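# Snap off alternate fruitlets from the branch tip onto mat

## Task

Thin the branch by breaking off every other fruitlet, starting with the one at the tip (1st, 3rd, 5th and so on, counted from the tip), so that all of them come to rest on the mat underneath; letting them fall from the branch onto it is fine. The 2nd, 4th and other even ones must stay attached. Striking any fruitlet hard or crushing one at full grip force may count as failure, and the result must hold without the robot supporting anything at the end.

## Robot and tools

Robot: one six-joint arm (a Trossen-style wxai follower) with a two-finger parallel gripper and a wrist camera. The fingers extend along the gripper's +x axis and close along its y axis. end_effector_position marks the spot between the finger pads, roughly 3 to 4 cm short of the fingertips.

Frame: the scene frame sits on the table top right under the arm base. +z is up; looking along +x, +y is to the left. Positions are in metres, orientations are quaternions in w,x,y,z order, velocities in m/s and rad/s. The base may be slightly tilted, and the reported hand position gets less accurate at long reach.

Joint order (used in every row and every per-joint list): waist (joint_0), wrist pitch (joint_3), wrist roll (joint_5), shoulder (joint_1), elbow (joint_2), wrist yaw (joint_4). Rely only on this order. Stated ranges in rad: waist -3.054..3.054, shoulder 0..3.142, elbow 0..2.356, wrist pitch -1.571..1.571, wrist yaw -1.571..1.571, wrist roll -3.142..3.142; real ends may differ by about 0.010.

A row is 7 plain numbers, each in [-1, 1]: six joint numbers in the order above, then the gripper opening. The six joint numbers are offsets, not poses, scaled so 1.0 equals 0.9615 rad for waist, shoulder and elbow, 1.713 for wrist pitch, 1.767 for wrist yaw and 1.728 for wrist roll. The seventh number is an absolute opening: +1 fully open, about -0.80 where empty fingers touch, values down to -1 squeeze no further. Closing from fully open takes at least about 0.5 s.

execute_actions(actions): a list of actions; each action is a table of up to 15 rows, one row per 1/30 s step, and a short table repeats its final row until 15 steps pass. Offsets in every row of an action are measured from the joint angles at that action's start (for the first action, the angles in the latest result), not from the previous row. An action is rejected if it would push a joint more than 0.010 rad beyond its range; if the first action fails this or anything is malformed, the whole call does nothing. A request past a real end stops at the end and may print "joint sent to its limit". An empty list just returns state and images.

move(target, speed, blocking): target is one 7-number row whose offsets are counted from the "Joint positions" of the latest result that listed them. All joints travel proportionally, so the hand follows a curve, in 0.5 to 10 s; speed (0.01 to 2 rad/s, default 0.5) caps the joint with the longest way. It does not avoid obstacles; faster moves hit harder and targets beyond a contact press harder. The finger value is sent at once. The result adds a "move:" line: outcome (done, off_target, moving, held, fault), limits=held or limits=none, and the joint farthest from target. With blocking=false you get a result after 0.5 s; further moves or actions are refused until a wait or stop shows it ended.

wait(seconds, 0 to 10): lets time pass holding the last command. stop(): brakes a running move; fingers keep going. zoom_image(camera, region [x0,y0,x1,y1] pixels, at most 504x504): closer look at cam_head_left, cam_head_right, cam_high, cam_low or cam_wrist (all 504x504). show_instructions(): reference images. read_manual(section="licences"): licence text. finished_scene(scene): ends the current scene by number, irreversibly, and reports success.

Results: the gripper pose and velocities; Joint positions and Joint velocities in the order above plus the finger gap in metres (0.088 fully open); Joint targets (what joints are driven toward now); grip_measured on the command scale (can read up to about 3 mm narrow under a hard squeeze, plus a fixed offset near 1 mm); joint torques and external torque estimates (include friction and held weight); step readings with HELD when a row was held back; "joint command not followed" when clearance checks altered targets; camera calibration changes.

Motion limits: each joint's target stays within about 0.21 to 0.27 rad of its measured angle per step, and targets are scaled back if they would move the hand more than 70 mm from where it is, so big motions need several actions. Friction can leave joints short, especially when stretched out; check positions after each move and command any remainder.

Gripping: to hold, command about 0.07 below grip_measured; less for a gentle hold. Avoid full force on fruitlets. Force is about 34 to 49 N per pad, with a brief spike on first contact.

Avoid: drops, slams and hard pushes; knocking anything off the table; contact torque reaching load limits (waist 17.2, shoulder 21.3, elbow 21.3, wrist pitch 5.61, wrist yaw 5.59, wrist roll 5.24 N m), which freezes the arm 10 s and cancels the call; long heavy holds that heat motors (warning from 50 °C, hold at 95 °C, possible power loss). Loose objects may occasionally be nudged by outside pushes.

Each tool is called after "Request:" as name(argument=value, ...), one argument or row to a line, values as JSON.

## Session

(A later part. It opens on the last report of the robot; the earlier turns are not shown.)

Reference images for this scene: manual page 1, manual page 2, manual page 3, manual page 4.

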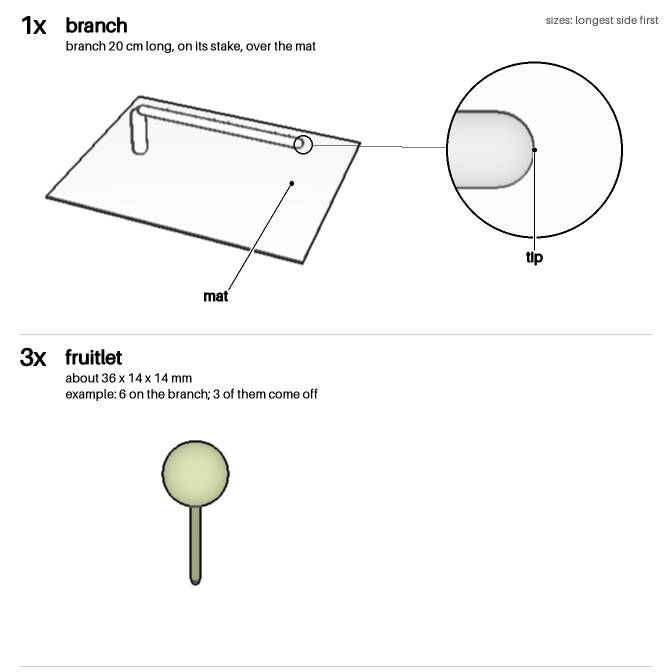

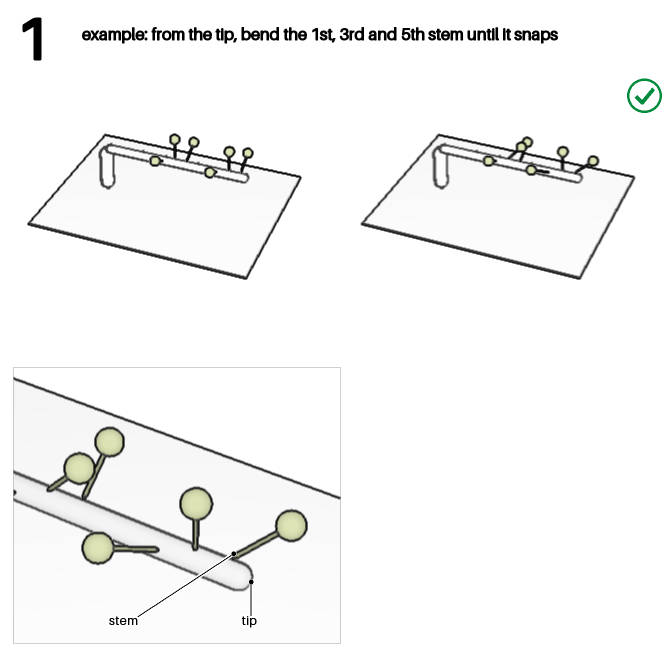

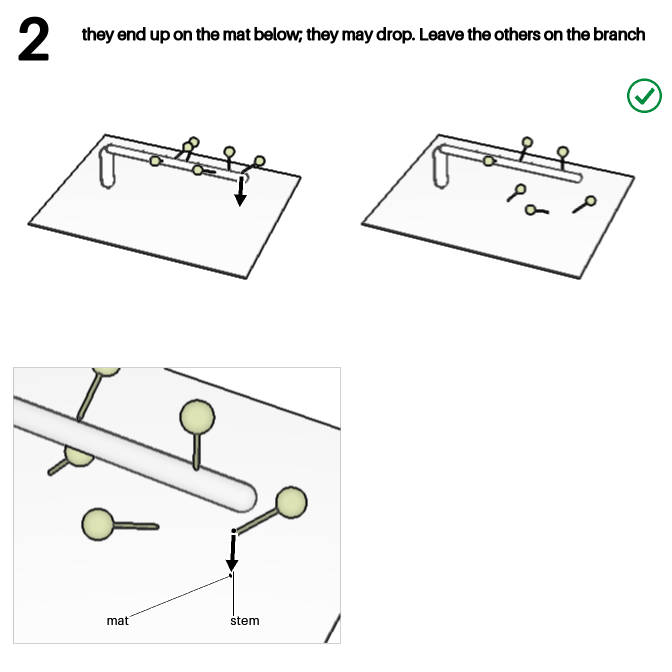

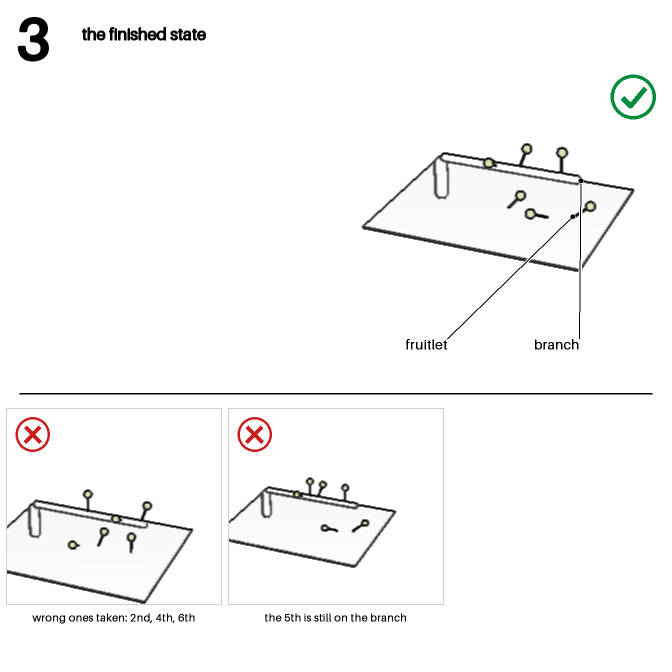

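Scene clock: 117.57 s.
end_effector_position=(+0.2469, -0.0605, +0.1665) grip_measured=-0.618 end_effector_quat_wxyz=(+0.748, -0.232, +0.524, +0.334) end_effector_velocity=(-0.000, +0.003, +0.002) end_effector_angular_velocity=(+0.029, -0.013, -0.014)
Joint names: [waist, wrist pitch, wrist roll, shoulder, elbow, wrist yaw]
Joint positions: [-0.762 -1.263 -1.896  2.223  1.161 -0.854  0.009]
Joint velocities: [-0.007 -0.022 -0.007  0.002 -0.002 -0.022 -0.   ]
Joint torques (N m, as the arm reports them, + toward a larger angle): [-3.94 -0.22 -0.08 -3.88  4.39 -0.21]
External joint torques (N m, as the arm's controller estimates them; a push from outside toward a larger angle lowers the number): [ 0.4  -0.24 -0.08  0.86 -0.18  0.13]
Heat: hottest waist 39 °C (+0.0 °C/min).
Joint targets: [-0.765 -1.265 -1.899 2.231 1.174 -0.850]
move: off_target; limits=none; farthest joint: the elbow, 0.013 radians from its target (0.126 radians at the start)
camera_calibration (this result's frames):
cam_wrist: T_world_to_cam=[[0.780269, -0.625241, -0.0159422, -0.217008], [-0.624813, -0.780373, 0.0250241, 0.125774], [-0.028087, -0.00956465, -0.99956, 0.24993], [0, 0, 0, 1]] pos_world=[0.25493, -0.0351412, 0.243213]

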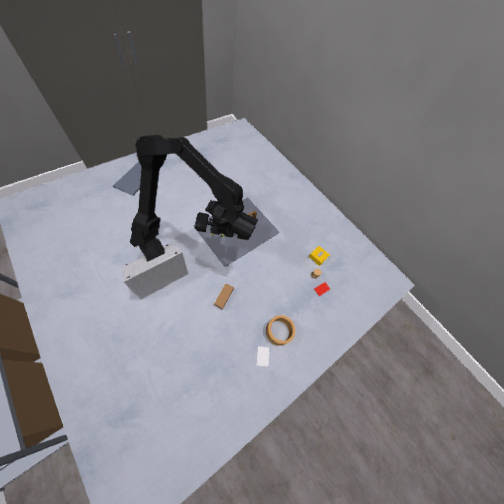

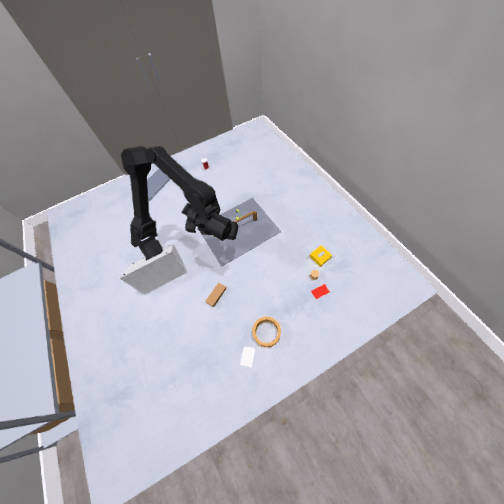

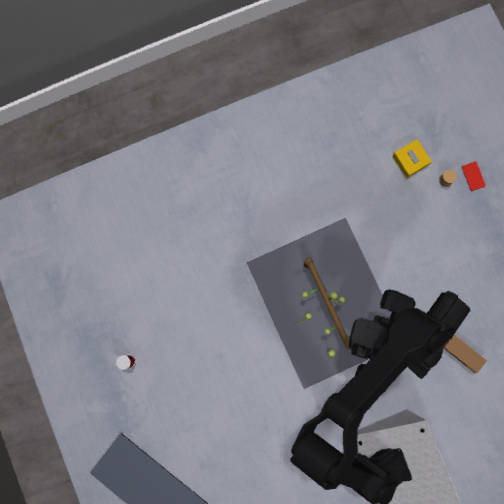

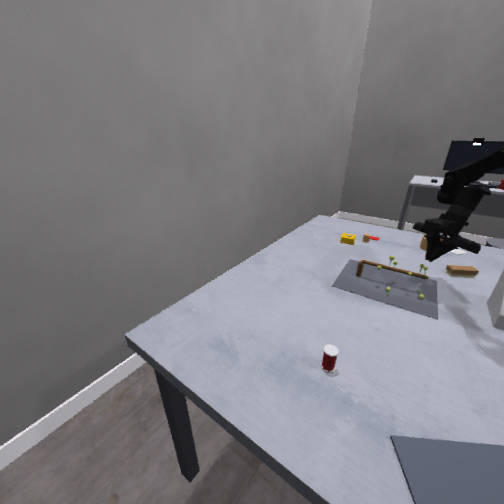

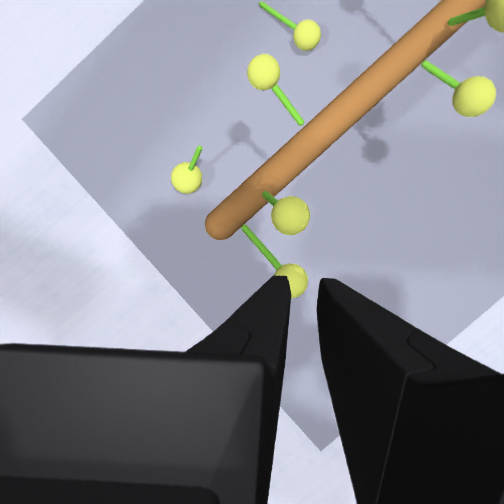

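Request:
move(
  target=[0.063,0.037,0,0.042,-0.04,0,-0.64],
  speed=0.07,
)

Request:
zoom_image(
  camera="cam_low",
  region=[390, 230, 460, 300],
)

Scene clock: 125.23 s.
end_effector_position=(+0.2486, -0.0592, +0.1432) grip_measured=-0.637 end_effector_quat_wxyz=(+0.730, -0.237, +0.534, +0.354) end_effector_velocity=(+0.000, +0.003, +0.000) end_effector_angular_velocity=(+0.008, -0.003, +0.004)
Joint names: [waist, wrist pitch, wrist roll, shoulder, elbow, wrist yaw]
Joint positions: [-0.704 -1.202 -1.896  2.256  1.134 -0.854  0.008]
Joint velocities: [ 0.002 -0.007 -0.007 -0.002 -0.002 -0.007 -0.   ]
Joint torques (N m, as the arm reports them, + toward a larger angle): [-3.67 -0.03  0.01 -3.96  2.06 -0.33]
External joint torques (N m, as the arm's controller estimates them; a push from outside toward a larger angle lowers the number): [ 0.79 -0.03  0.01  0.98 -2.33 -0.02]
Heat: hottest waist 39 °C (-1.0 °C/min).
Joint targets: [-0.701 -1.200 -1.895 2.263 1.122 -0.854]
move: off_target; limits=none; farthest joint: the elbow, 0.011 radians from its target (0.038 radians at the start)
camera_calibration (this result's frames):
cam_wrist: T_world_to_cam=[[0.80461, -0.5919, -0.047498, -0.217392], [-0.589853, -0.805908, 0.0508529, 0.114546], [-0.0683789, -0.0128999, -0.997576, 0.236235], [0, 0, 0, 1]] pos_world=[0.258635, -0.0333138, 0.219511]

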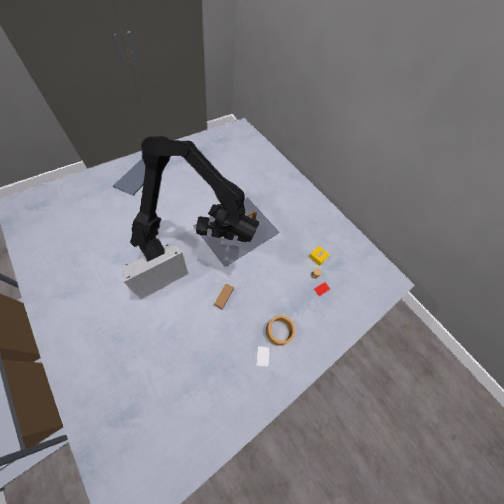

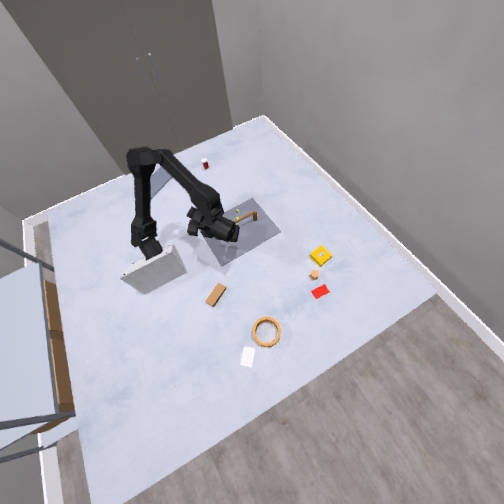

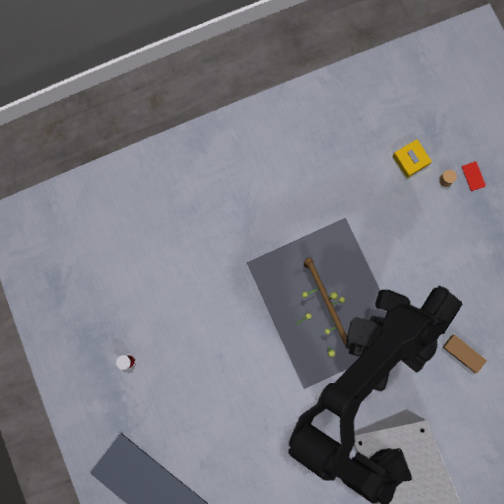

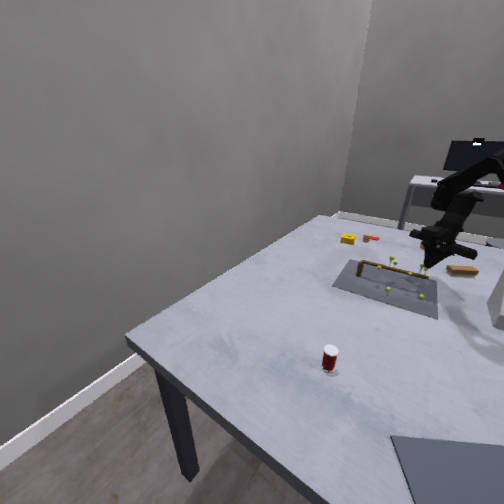

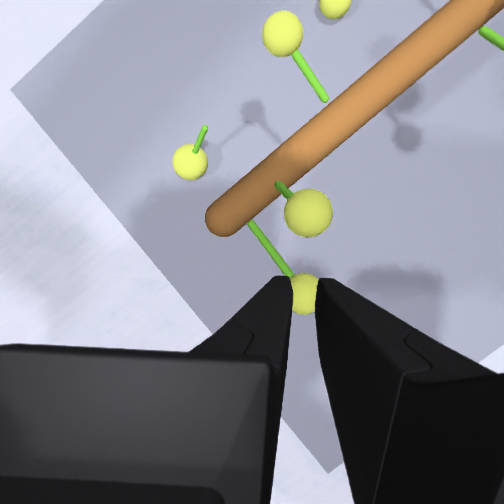

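Region (390, 230, 460, 300) of cam_low's 504x504 image, scaled by 7.200, with more detail than that image has.

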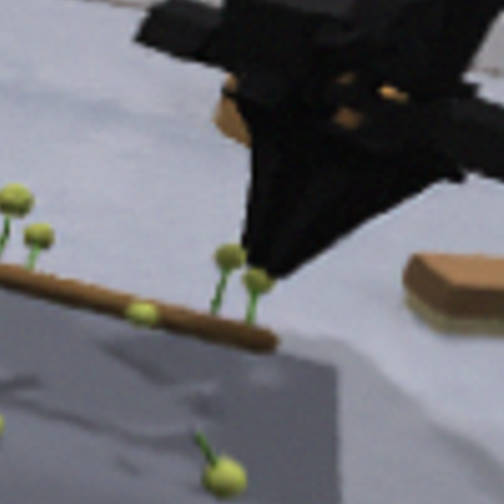

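Request:
move(
  target=[0.038,0.036,0,0.062,-0.02,0,-0.64],
  speed=0.04,
)

Scene clock: 132.33 s.
end_effector_position=(+0.2497, -0.0652, +0.1237) grip_measured=-0.637 end_effector_quat_wxyz=(+0.719, -0.239, +0.540, +0.366) end_effector_velocity=(-0.002, +0.001, -0.001) end_effector_angular_velocity=(+0.003, +0.012, +0.003)
Joint names: [waist, wrist pitch, wrist roll, shoulder, elbow, wrist yaw]
Joint positions: [-0.669 -1.143 -1.896  2.307  1.126 -0.854  0.008]
Joint velocities: [ 0.002 -0.007 -0.007  0.002 -0.002  0.007 -0.   ]
Joint torques (N m, as the arm reports them, + toward a larger angle): [-3.79 -0.02  0.01 -4.12  1.9  -0.31]
External joint torques (N m, as the arm's controller estimates them; a push from outside toward a larger angle lowers the number): [ 0.81  0.01  0.01  1.02 -2.27 -0.02]
Heat: hottest waist 39 °C (-1.0 °C/min).
Joint targets: [-0.667 -1.140 -1.896 2.315 1.115 -0.854]
move: off_target; limits=none; farthest joint: the elbow, 0.011 radians from its target (0.019 radians at the start)
camera_calibration (this result's frames):
cam_wrist: T_world_to_cam=[[0.817283, -0.572288, -0.0673484, -0.222237], [-0.56879, -0.819921, 0.0648702, 0.10349], [-0.0923448, -0.0147102, -0.995618, 0.222466], [0, 0, 0, 1]] pos_world=[0.261038, -0.0390568, 0.199811]

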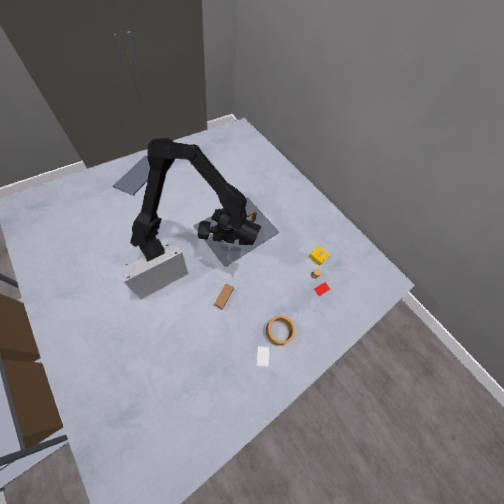

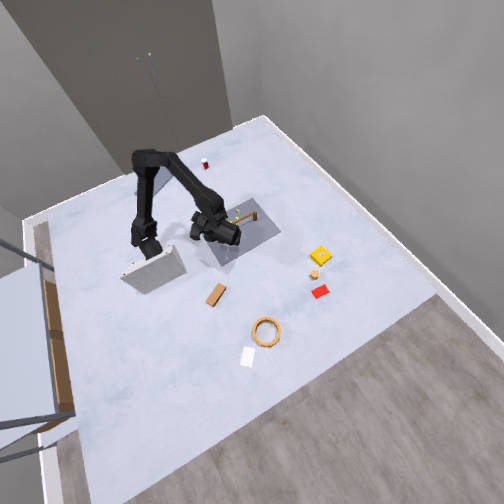

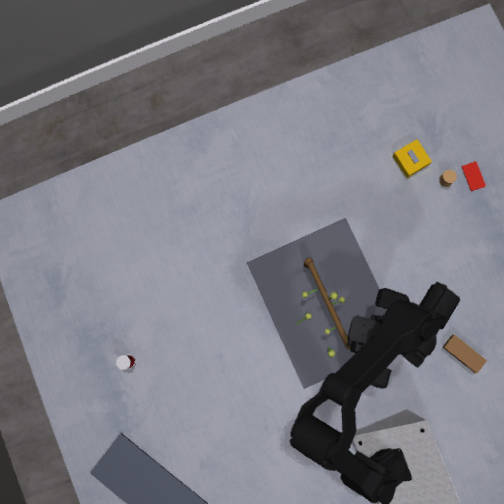

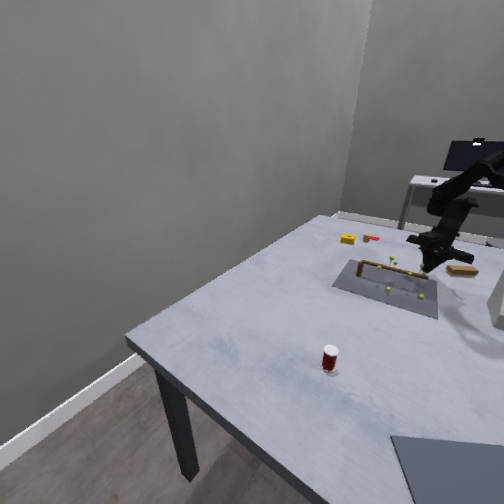

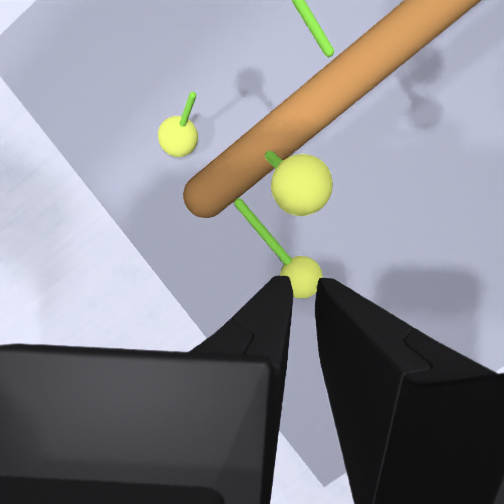

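Request:
move(
  target=[0.038,0.011,0,0.018,-0.019,0,-0.64],
  speed=0.04,
)

Scene clock: 139.63 s.
end_effector_position=(+0.2505, -0.0612, +0.1139) grip_measured=-0.637 end_effector_quat_wxyz=(+0.708, -0.241, +0.546, +0.377) end_effector_velocity=(-0.001, -0.001, +0.002) end_effector_angular_velocity=(-0.004, +0.000, +0.002)
Joint names: [waist, wrist pitch, wrist roll, shoulder, elbow, wrist yaw]
Joint positions: [-0.634 -1.126 -1.896  2.316  1.118 -0.854  0.008]
Joint velocities: [-0.007 -0.007 -0.007 -0.002  0.002  0.007 -0.   ]
Joint torques (N m, as the arm reports them, + toward a larger angle): [-3.89 -0.04  0.   -4.18  1.81 -0.29]
External joint torques (N m, as the arm's controller estimates them; a push from outside toward a larger angle lowers the number): [ 0.89  0.    0.    1.03 -2.28 -0.02]
Heat: hottest waist 38 °C (-2.0 °C/min).
Joint targets: [-0.633 -1.124 -1.896 2.324 1.108 -0.854]
move: off_target; limits=none; farthest joint: the elbow, 0.011 radians from its target (0.018 radians at the start)
camera_calibration (this result's frames):
cam_wrist: T_world_to_cam=[[0.829114, -0.552155, -0.0877187, -0.220703], [-0.546813, -0.833565, 0.0785109, 0.099927], [-0.116469, -0.0171287, -0.993047, 0.218437], [0, 0, 0, 1]] pos_world=[0.263071, -0.0348251, 0.189713]

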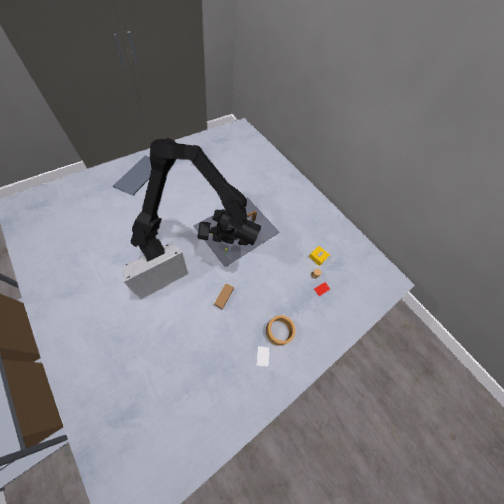

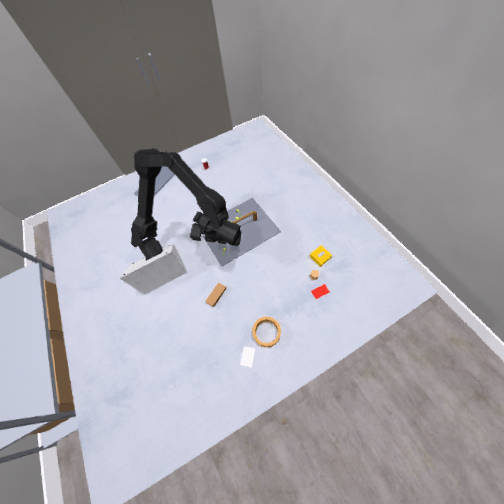

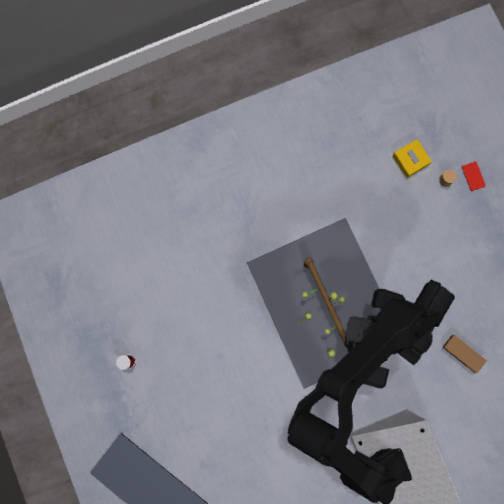

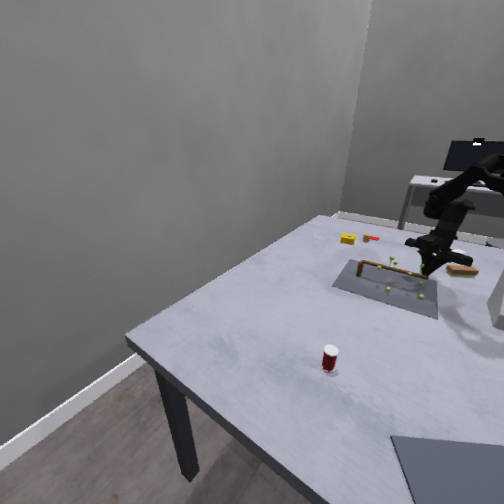

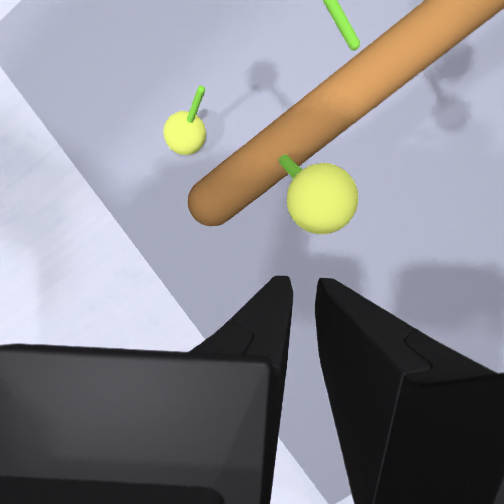

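Request:
move(
  target=[-0.136,-0.081,0,-0.105,0.057,0,-0.64],
  speed=0.2,
)

Request:
move(
  target=[0.2,0.009,0.145,0.105,0.302,-0.068,-0.64],
  speed=0.3,
)

Scene clock: 150.20 s.
end_effector_position=(+0.2469, -0.0607, +0.1664) grip_measured=-0.637 end_effector_quat_wxyz=(+0.748, -0.233, +0.524, +0.334) end_effector_velocity=(-0.000, +0.002, +0.001) end_effector_angular_velocity=(+0.007, -0.006, +0.001)
Joint names: [waist, wrist pitch, wrist roll, shoulder, elbow, wrist yaw]
Joint positions: [-0.762 -1.263 -1.896  2.223  1.161 -0.854  0.008]
Joint velocities: [-0.002 -0.007 -0.007 -0.002 -0.002 -0.007 -0.   ]
Joint torques (N m, as the arm reports them, + toward a larger angle): [-3.93 -0.22  0.   -5.54  4.29 -0.37]
External joint torques (N m, as the arm's controller estimates them; a push from outside toward a larger angle lowers the number): [ 0.34 -0.24  0.   -0.76 -0.29 -0.02]
Heat: hottest waist 38 °C (-2.0 °C/min).
Joint targets: [-0.765 -1.265 -1.896 2.215 1.173 -0.854]
move: off_target; limits=none; farthest joint: the elbow, 0.012 radians from its target (0.055 radians at the start)
camera_calibration (this result's frames):
cam_wrist: T_world_to_cam=[[0.780412, -0.625067, -0.0157606, -0.217167], [-0.624629, -0.780506, 0.0254762, 0.125505], [-0.0282256, -0.0100374, -0.999551, 0.249822], [0, 0, 0, 1]] pos_world=[0.254925, -0.0352785, 0.24309]

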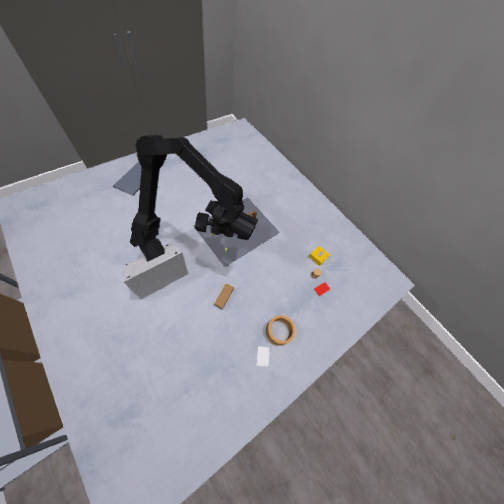

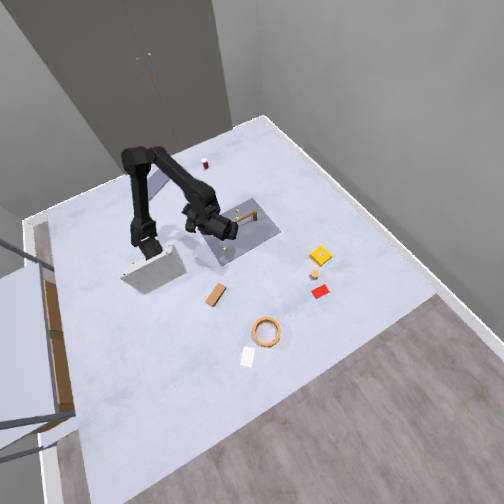

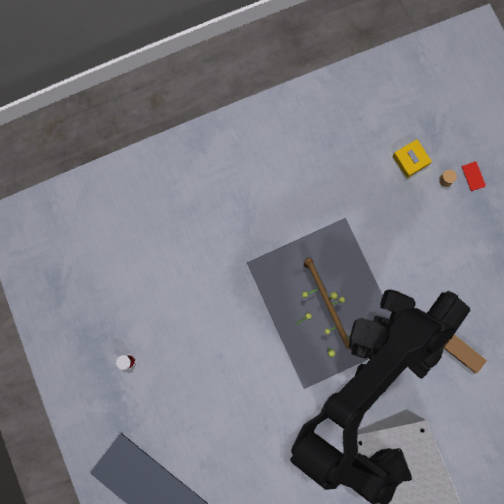

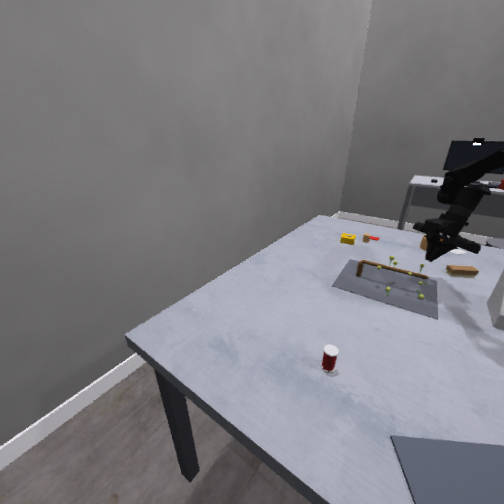

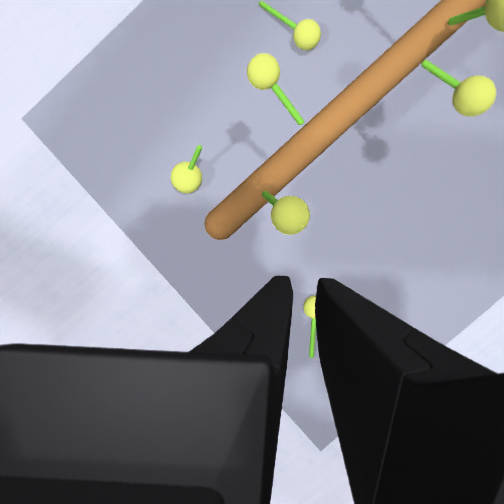

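Scene clock: 151.67 s.
end_effector_position=(+0.3342, -0.0468, +0.1668) grip_measured=-0.637 end_effector_quat_wxyz=(+0.748, -0.234, +0.524, +0.334) end_effector_velocity=(-0.001, +0.003, +0.002) end_effector_angular_velocity=(+0.013, +0.001, -0.005)
Joint names: [waist, wrist pitch, wrist roll, shoulder, elbow, wrist yaw]
Joint positions: [-0.571 -1.248 -1.649  2.316  1.438 -0.969  0.008]
Joint velocities: [-0.002 -0.022 -0.007 -0.002  0.002 -0.007  0.   ]
Joint torques (N m, as the arm reports them, + toward a larger angle): [-4.89  0.16  0.11 -4.73  4.22 -0.56]
External joint torques (N m, as the arm's controller estimates them; a push from outside toward a larger angle lowers the number): [ 0.91  0.    0.1   1.14 -0.26 -0.2 ]
Heat: hottest waist 38 °C (-2.0 °C/min).
Joint targets: [-0.570 -1.247 -1.645 2.324 1.451 -0.974]
move: off_target; limits=none; farthest joint: the elbow, 0.013 radians from its target (0.290 radians at the start)
camera_calibration (this result's frames):
cam_wrist: T_world_to_cam=[[0.781918, -0.62323, -0.0137432, -0.277353], [-0.622759, -0.781933, 0.0274316, 0.189927], [-0.0278424, -0.0128905, -0.999529, 0.25262], [0, 0, 0, 1]] pos_world=[0.34218, -0.0210882, 0.243479]

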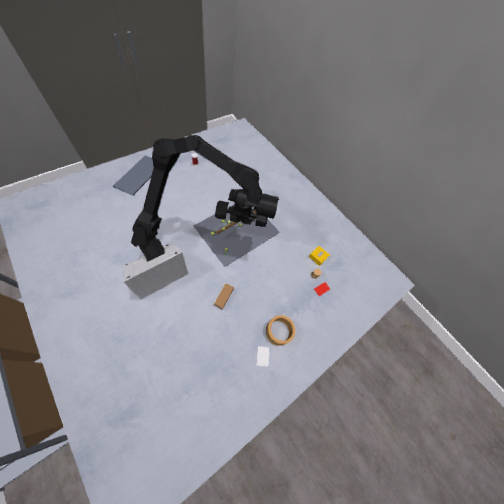

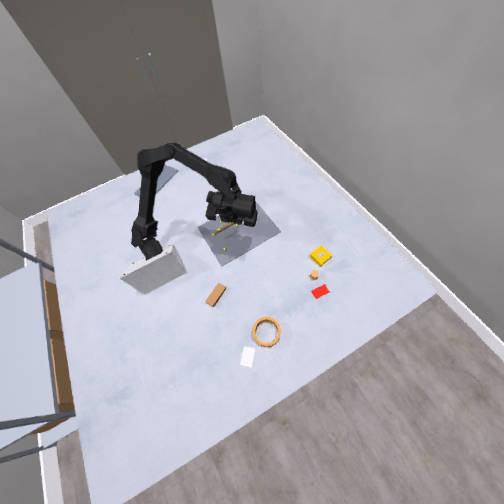

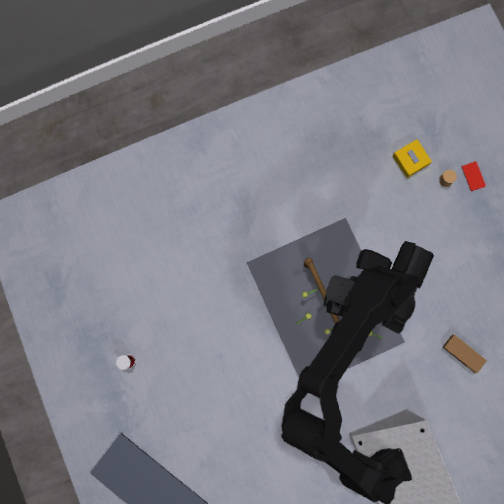

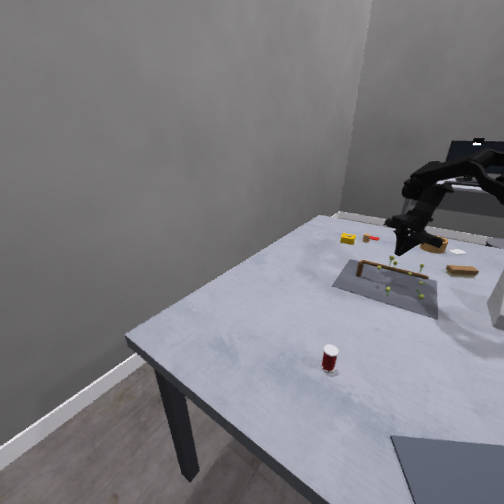

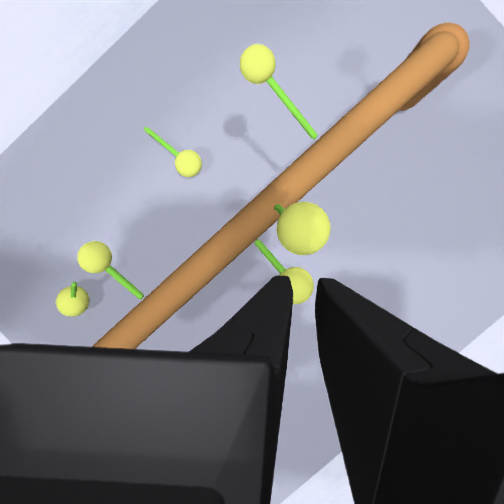

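Request:
move(
  target=[0.042,0.028,0,0.036,-0.032,0,-0.64],
  speed=0.05,
)

Request:
zoom_image(
  camera="cam_low",
  region=[360, 225, 430, 295],
)

Scene clock: 157.73 s.
end_effector_position=(+0.3354, -0.0466, +0.1469) grip_measured=-0.637 end_effector_quat_wxyz=(+0.736, -0.236, +0.531, +0.347) end_effector_velocity=(+0.001, +0.001, +0.002) end_effector_angular_velocity=(+0.008, -0.004, -0.010)
Joint names: [waist, wrist pitch, wrist roll, shoulder, elbow, wrist yaw]
Joint positions: [-0.532 -1.203 -1.649  2.342  1.419 -0.97   0.008]
Joint velocities: [-0.002 -0.007  0.007 -0.002  0.002 -0.007 -0.   ]
Joint torques (N m, as the arm reports them, + toward a larger angle): [-5.    0.16  0.   -4.93  2.03 -0.36]
External joint torques (N m, as the arm's controller estimates them; a push from outside toward a larger angle lowers the number): [ 0.98  0.01 -0.01  1.05 -2.35 -0.02]
Heat: hottest waist 39 °C (+0.0 °C/min).
Joint targets: [-0.531 -1.200 -1.649 2.351 1.407 -0.970]
move: off_target; limits=none; farthest joint: the elbow, 0.011 radians from its target (0.032 radians at the start)
camera_calibration (this result's frames):
cam_wrist: T_world_to_cam=[[0.797869, -0.60176, -0.0359199, -0.279523], [-0.600313, -0.798565, 0.0438019, 0.180598], [-0.0550427, -0.013385, -0.998394, 0.241694], [0, 0, 0, 1]] pos_world=[0.344742, -0.0207518, 0.223355]

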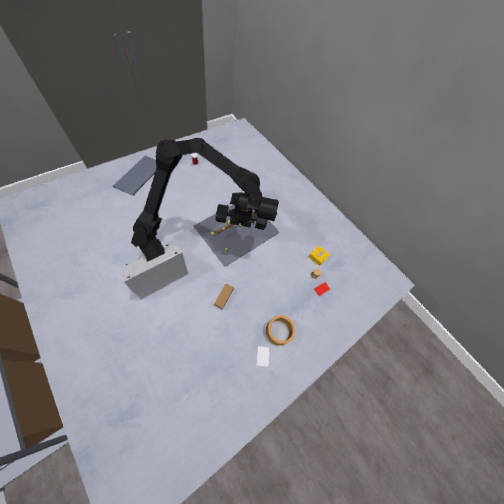

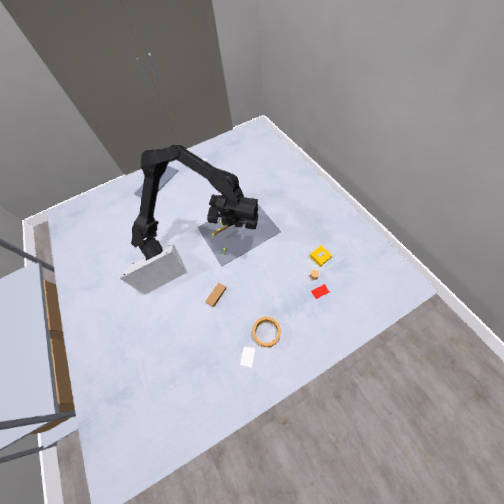

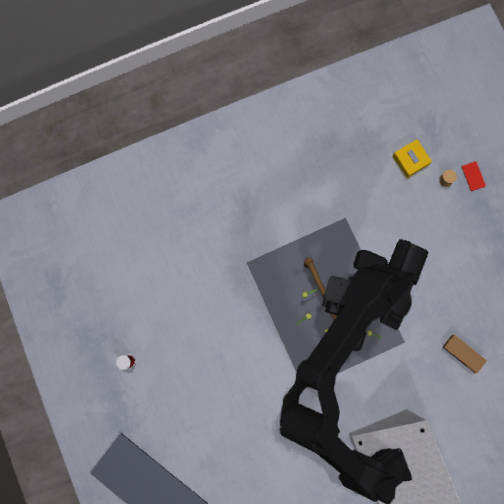

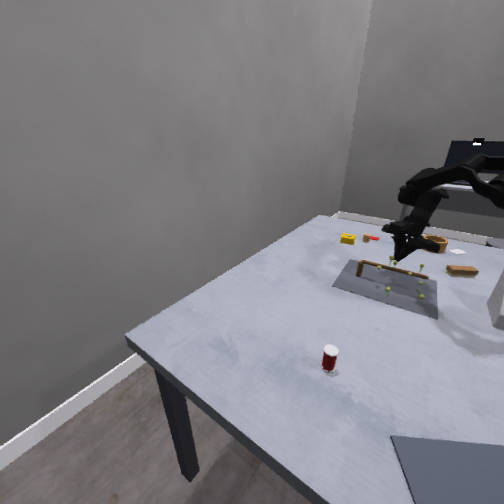

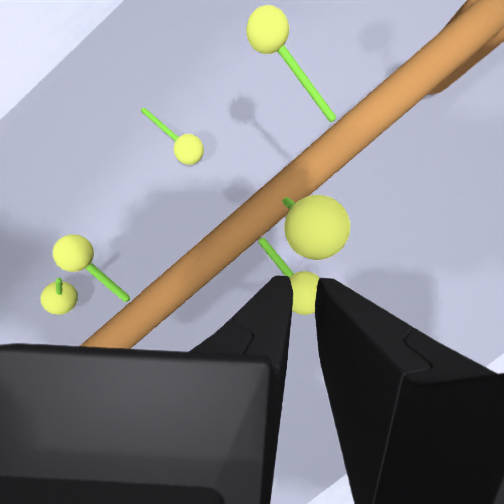

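Region (360, 225, 430, 295) of cam_low's 504x504 image, scaled by 7.200, with more detail than that image has.

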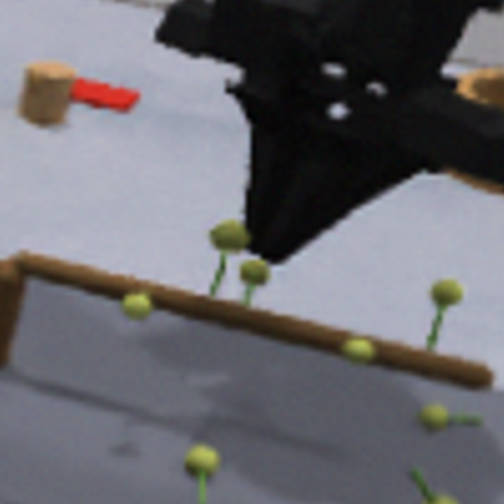

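Request:
move(
  target=[0.045,0.0345,0,0.053,-0.025,0,-0.66],
  speed=0.035,
)

Scene clock: 163.50 s.
end_effector_position=(+0.3369, -0.0494, +0.1234) grip_measured=-0.657 end_effector_quat_wxyz=(+0.723, -0.240, +0.538, +0.362) end_effector_velocity=(-0.002, +0.003, +0.001) end_effector_angular_velocity=(+0.015, +0.005, -0.009)
Joint names: [waist, wrist pitch, wrist roll, shoulder, elbow, wrist yaw]
Joint positions: [-0.49  -1.146 -1.649  2.384  1.405 -0.97   0.007]
Joint velocities: [-0.002 -0.022 -0.007 -0.002 -0.002 -0.007 -0.   ]
Joint torques (N m, as the arm reports them, + toward a larger angle): [-5.12  0.11  0.   -5.02  1.91 -0.34]
External joint torques (N m, as the arm's controller estimates them; a push from outside toward a larger angle lowers the number): [ 1.    0.03  0.    1.15 -2.23 -0.02]
Heat: hottest waist 39 °C (+0.0 °C/min).
Joint targets: [-0.488 -1.144 -1.649 2.393 1.394 -0.970]
move: done; limits=none; farthest joint: the elbow, 0.010 radians from its target (0.024 radians at the start)
camera_calibration (this result's frames):
cam_wrist: T_world_to_cam=[[0.814464, -0.577223, -0.0588338, -0.284859], [-0.574188, -0.816427, 0.061282, 0.168434], [-0.083407, -0.0161304, -0.996385, 0.227427], [0, 0, 0, 1]] pos_world=[0.347689, -0.0232443, 0.199523]

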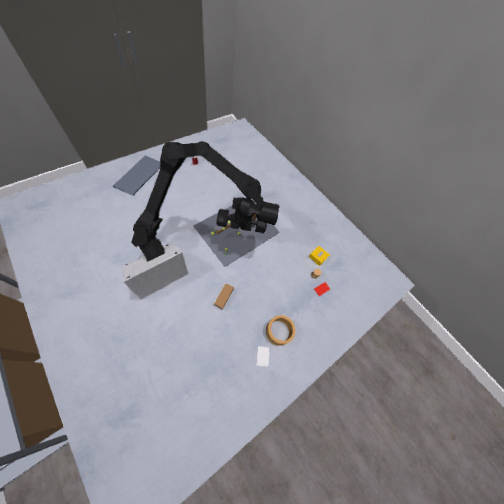

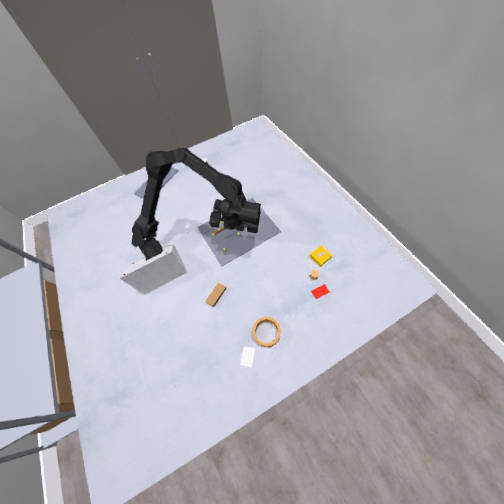

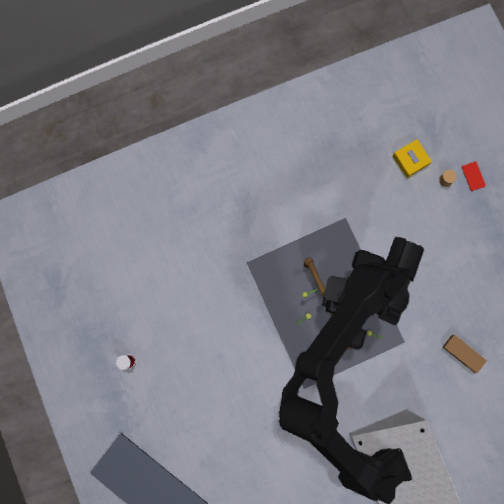

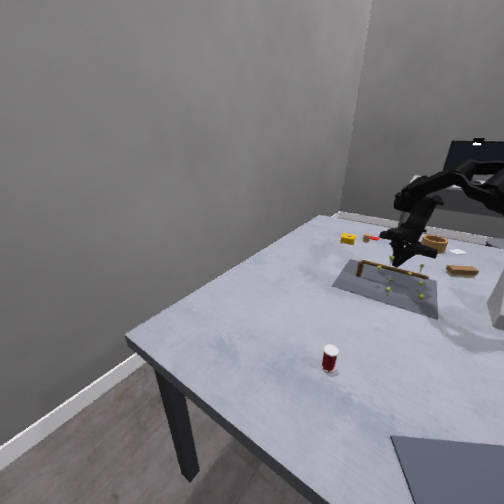

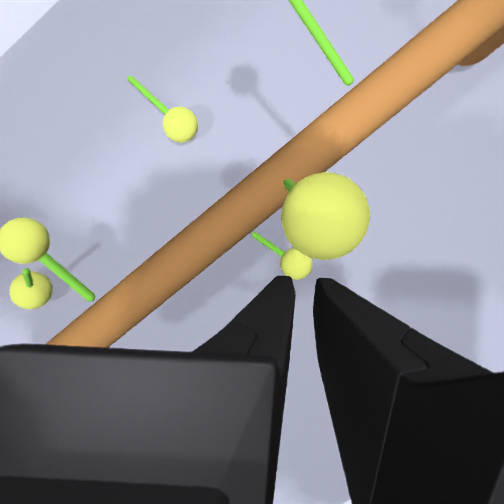

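Request:
zoom_image(
  camera="cam_low",
  region=[330, 205, 460, 335],
)

Region (330, 205, 460, 335) of cam_low's 504x504 image, scaled by 3.877, with more detail than that image has.

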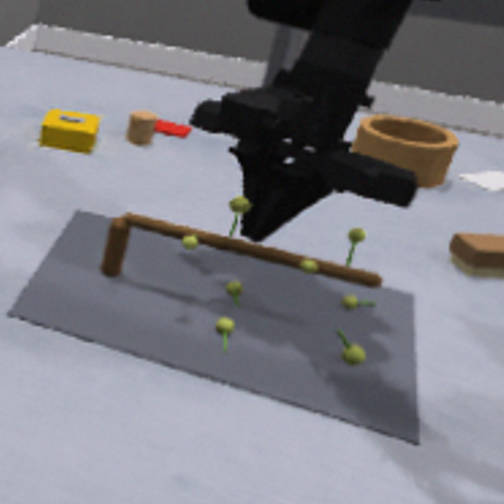

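Request:
finished_scene(
  scene=2,
)

The scene is finished: the task was done.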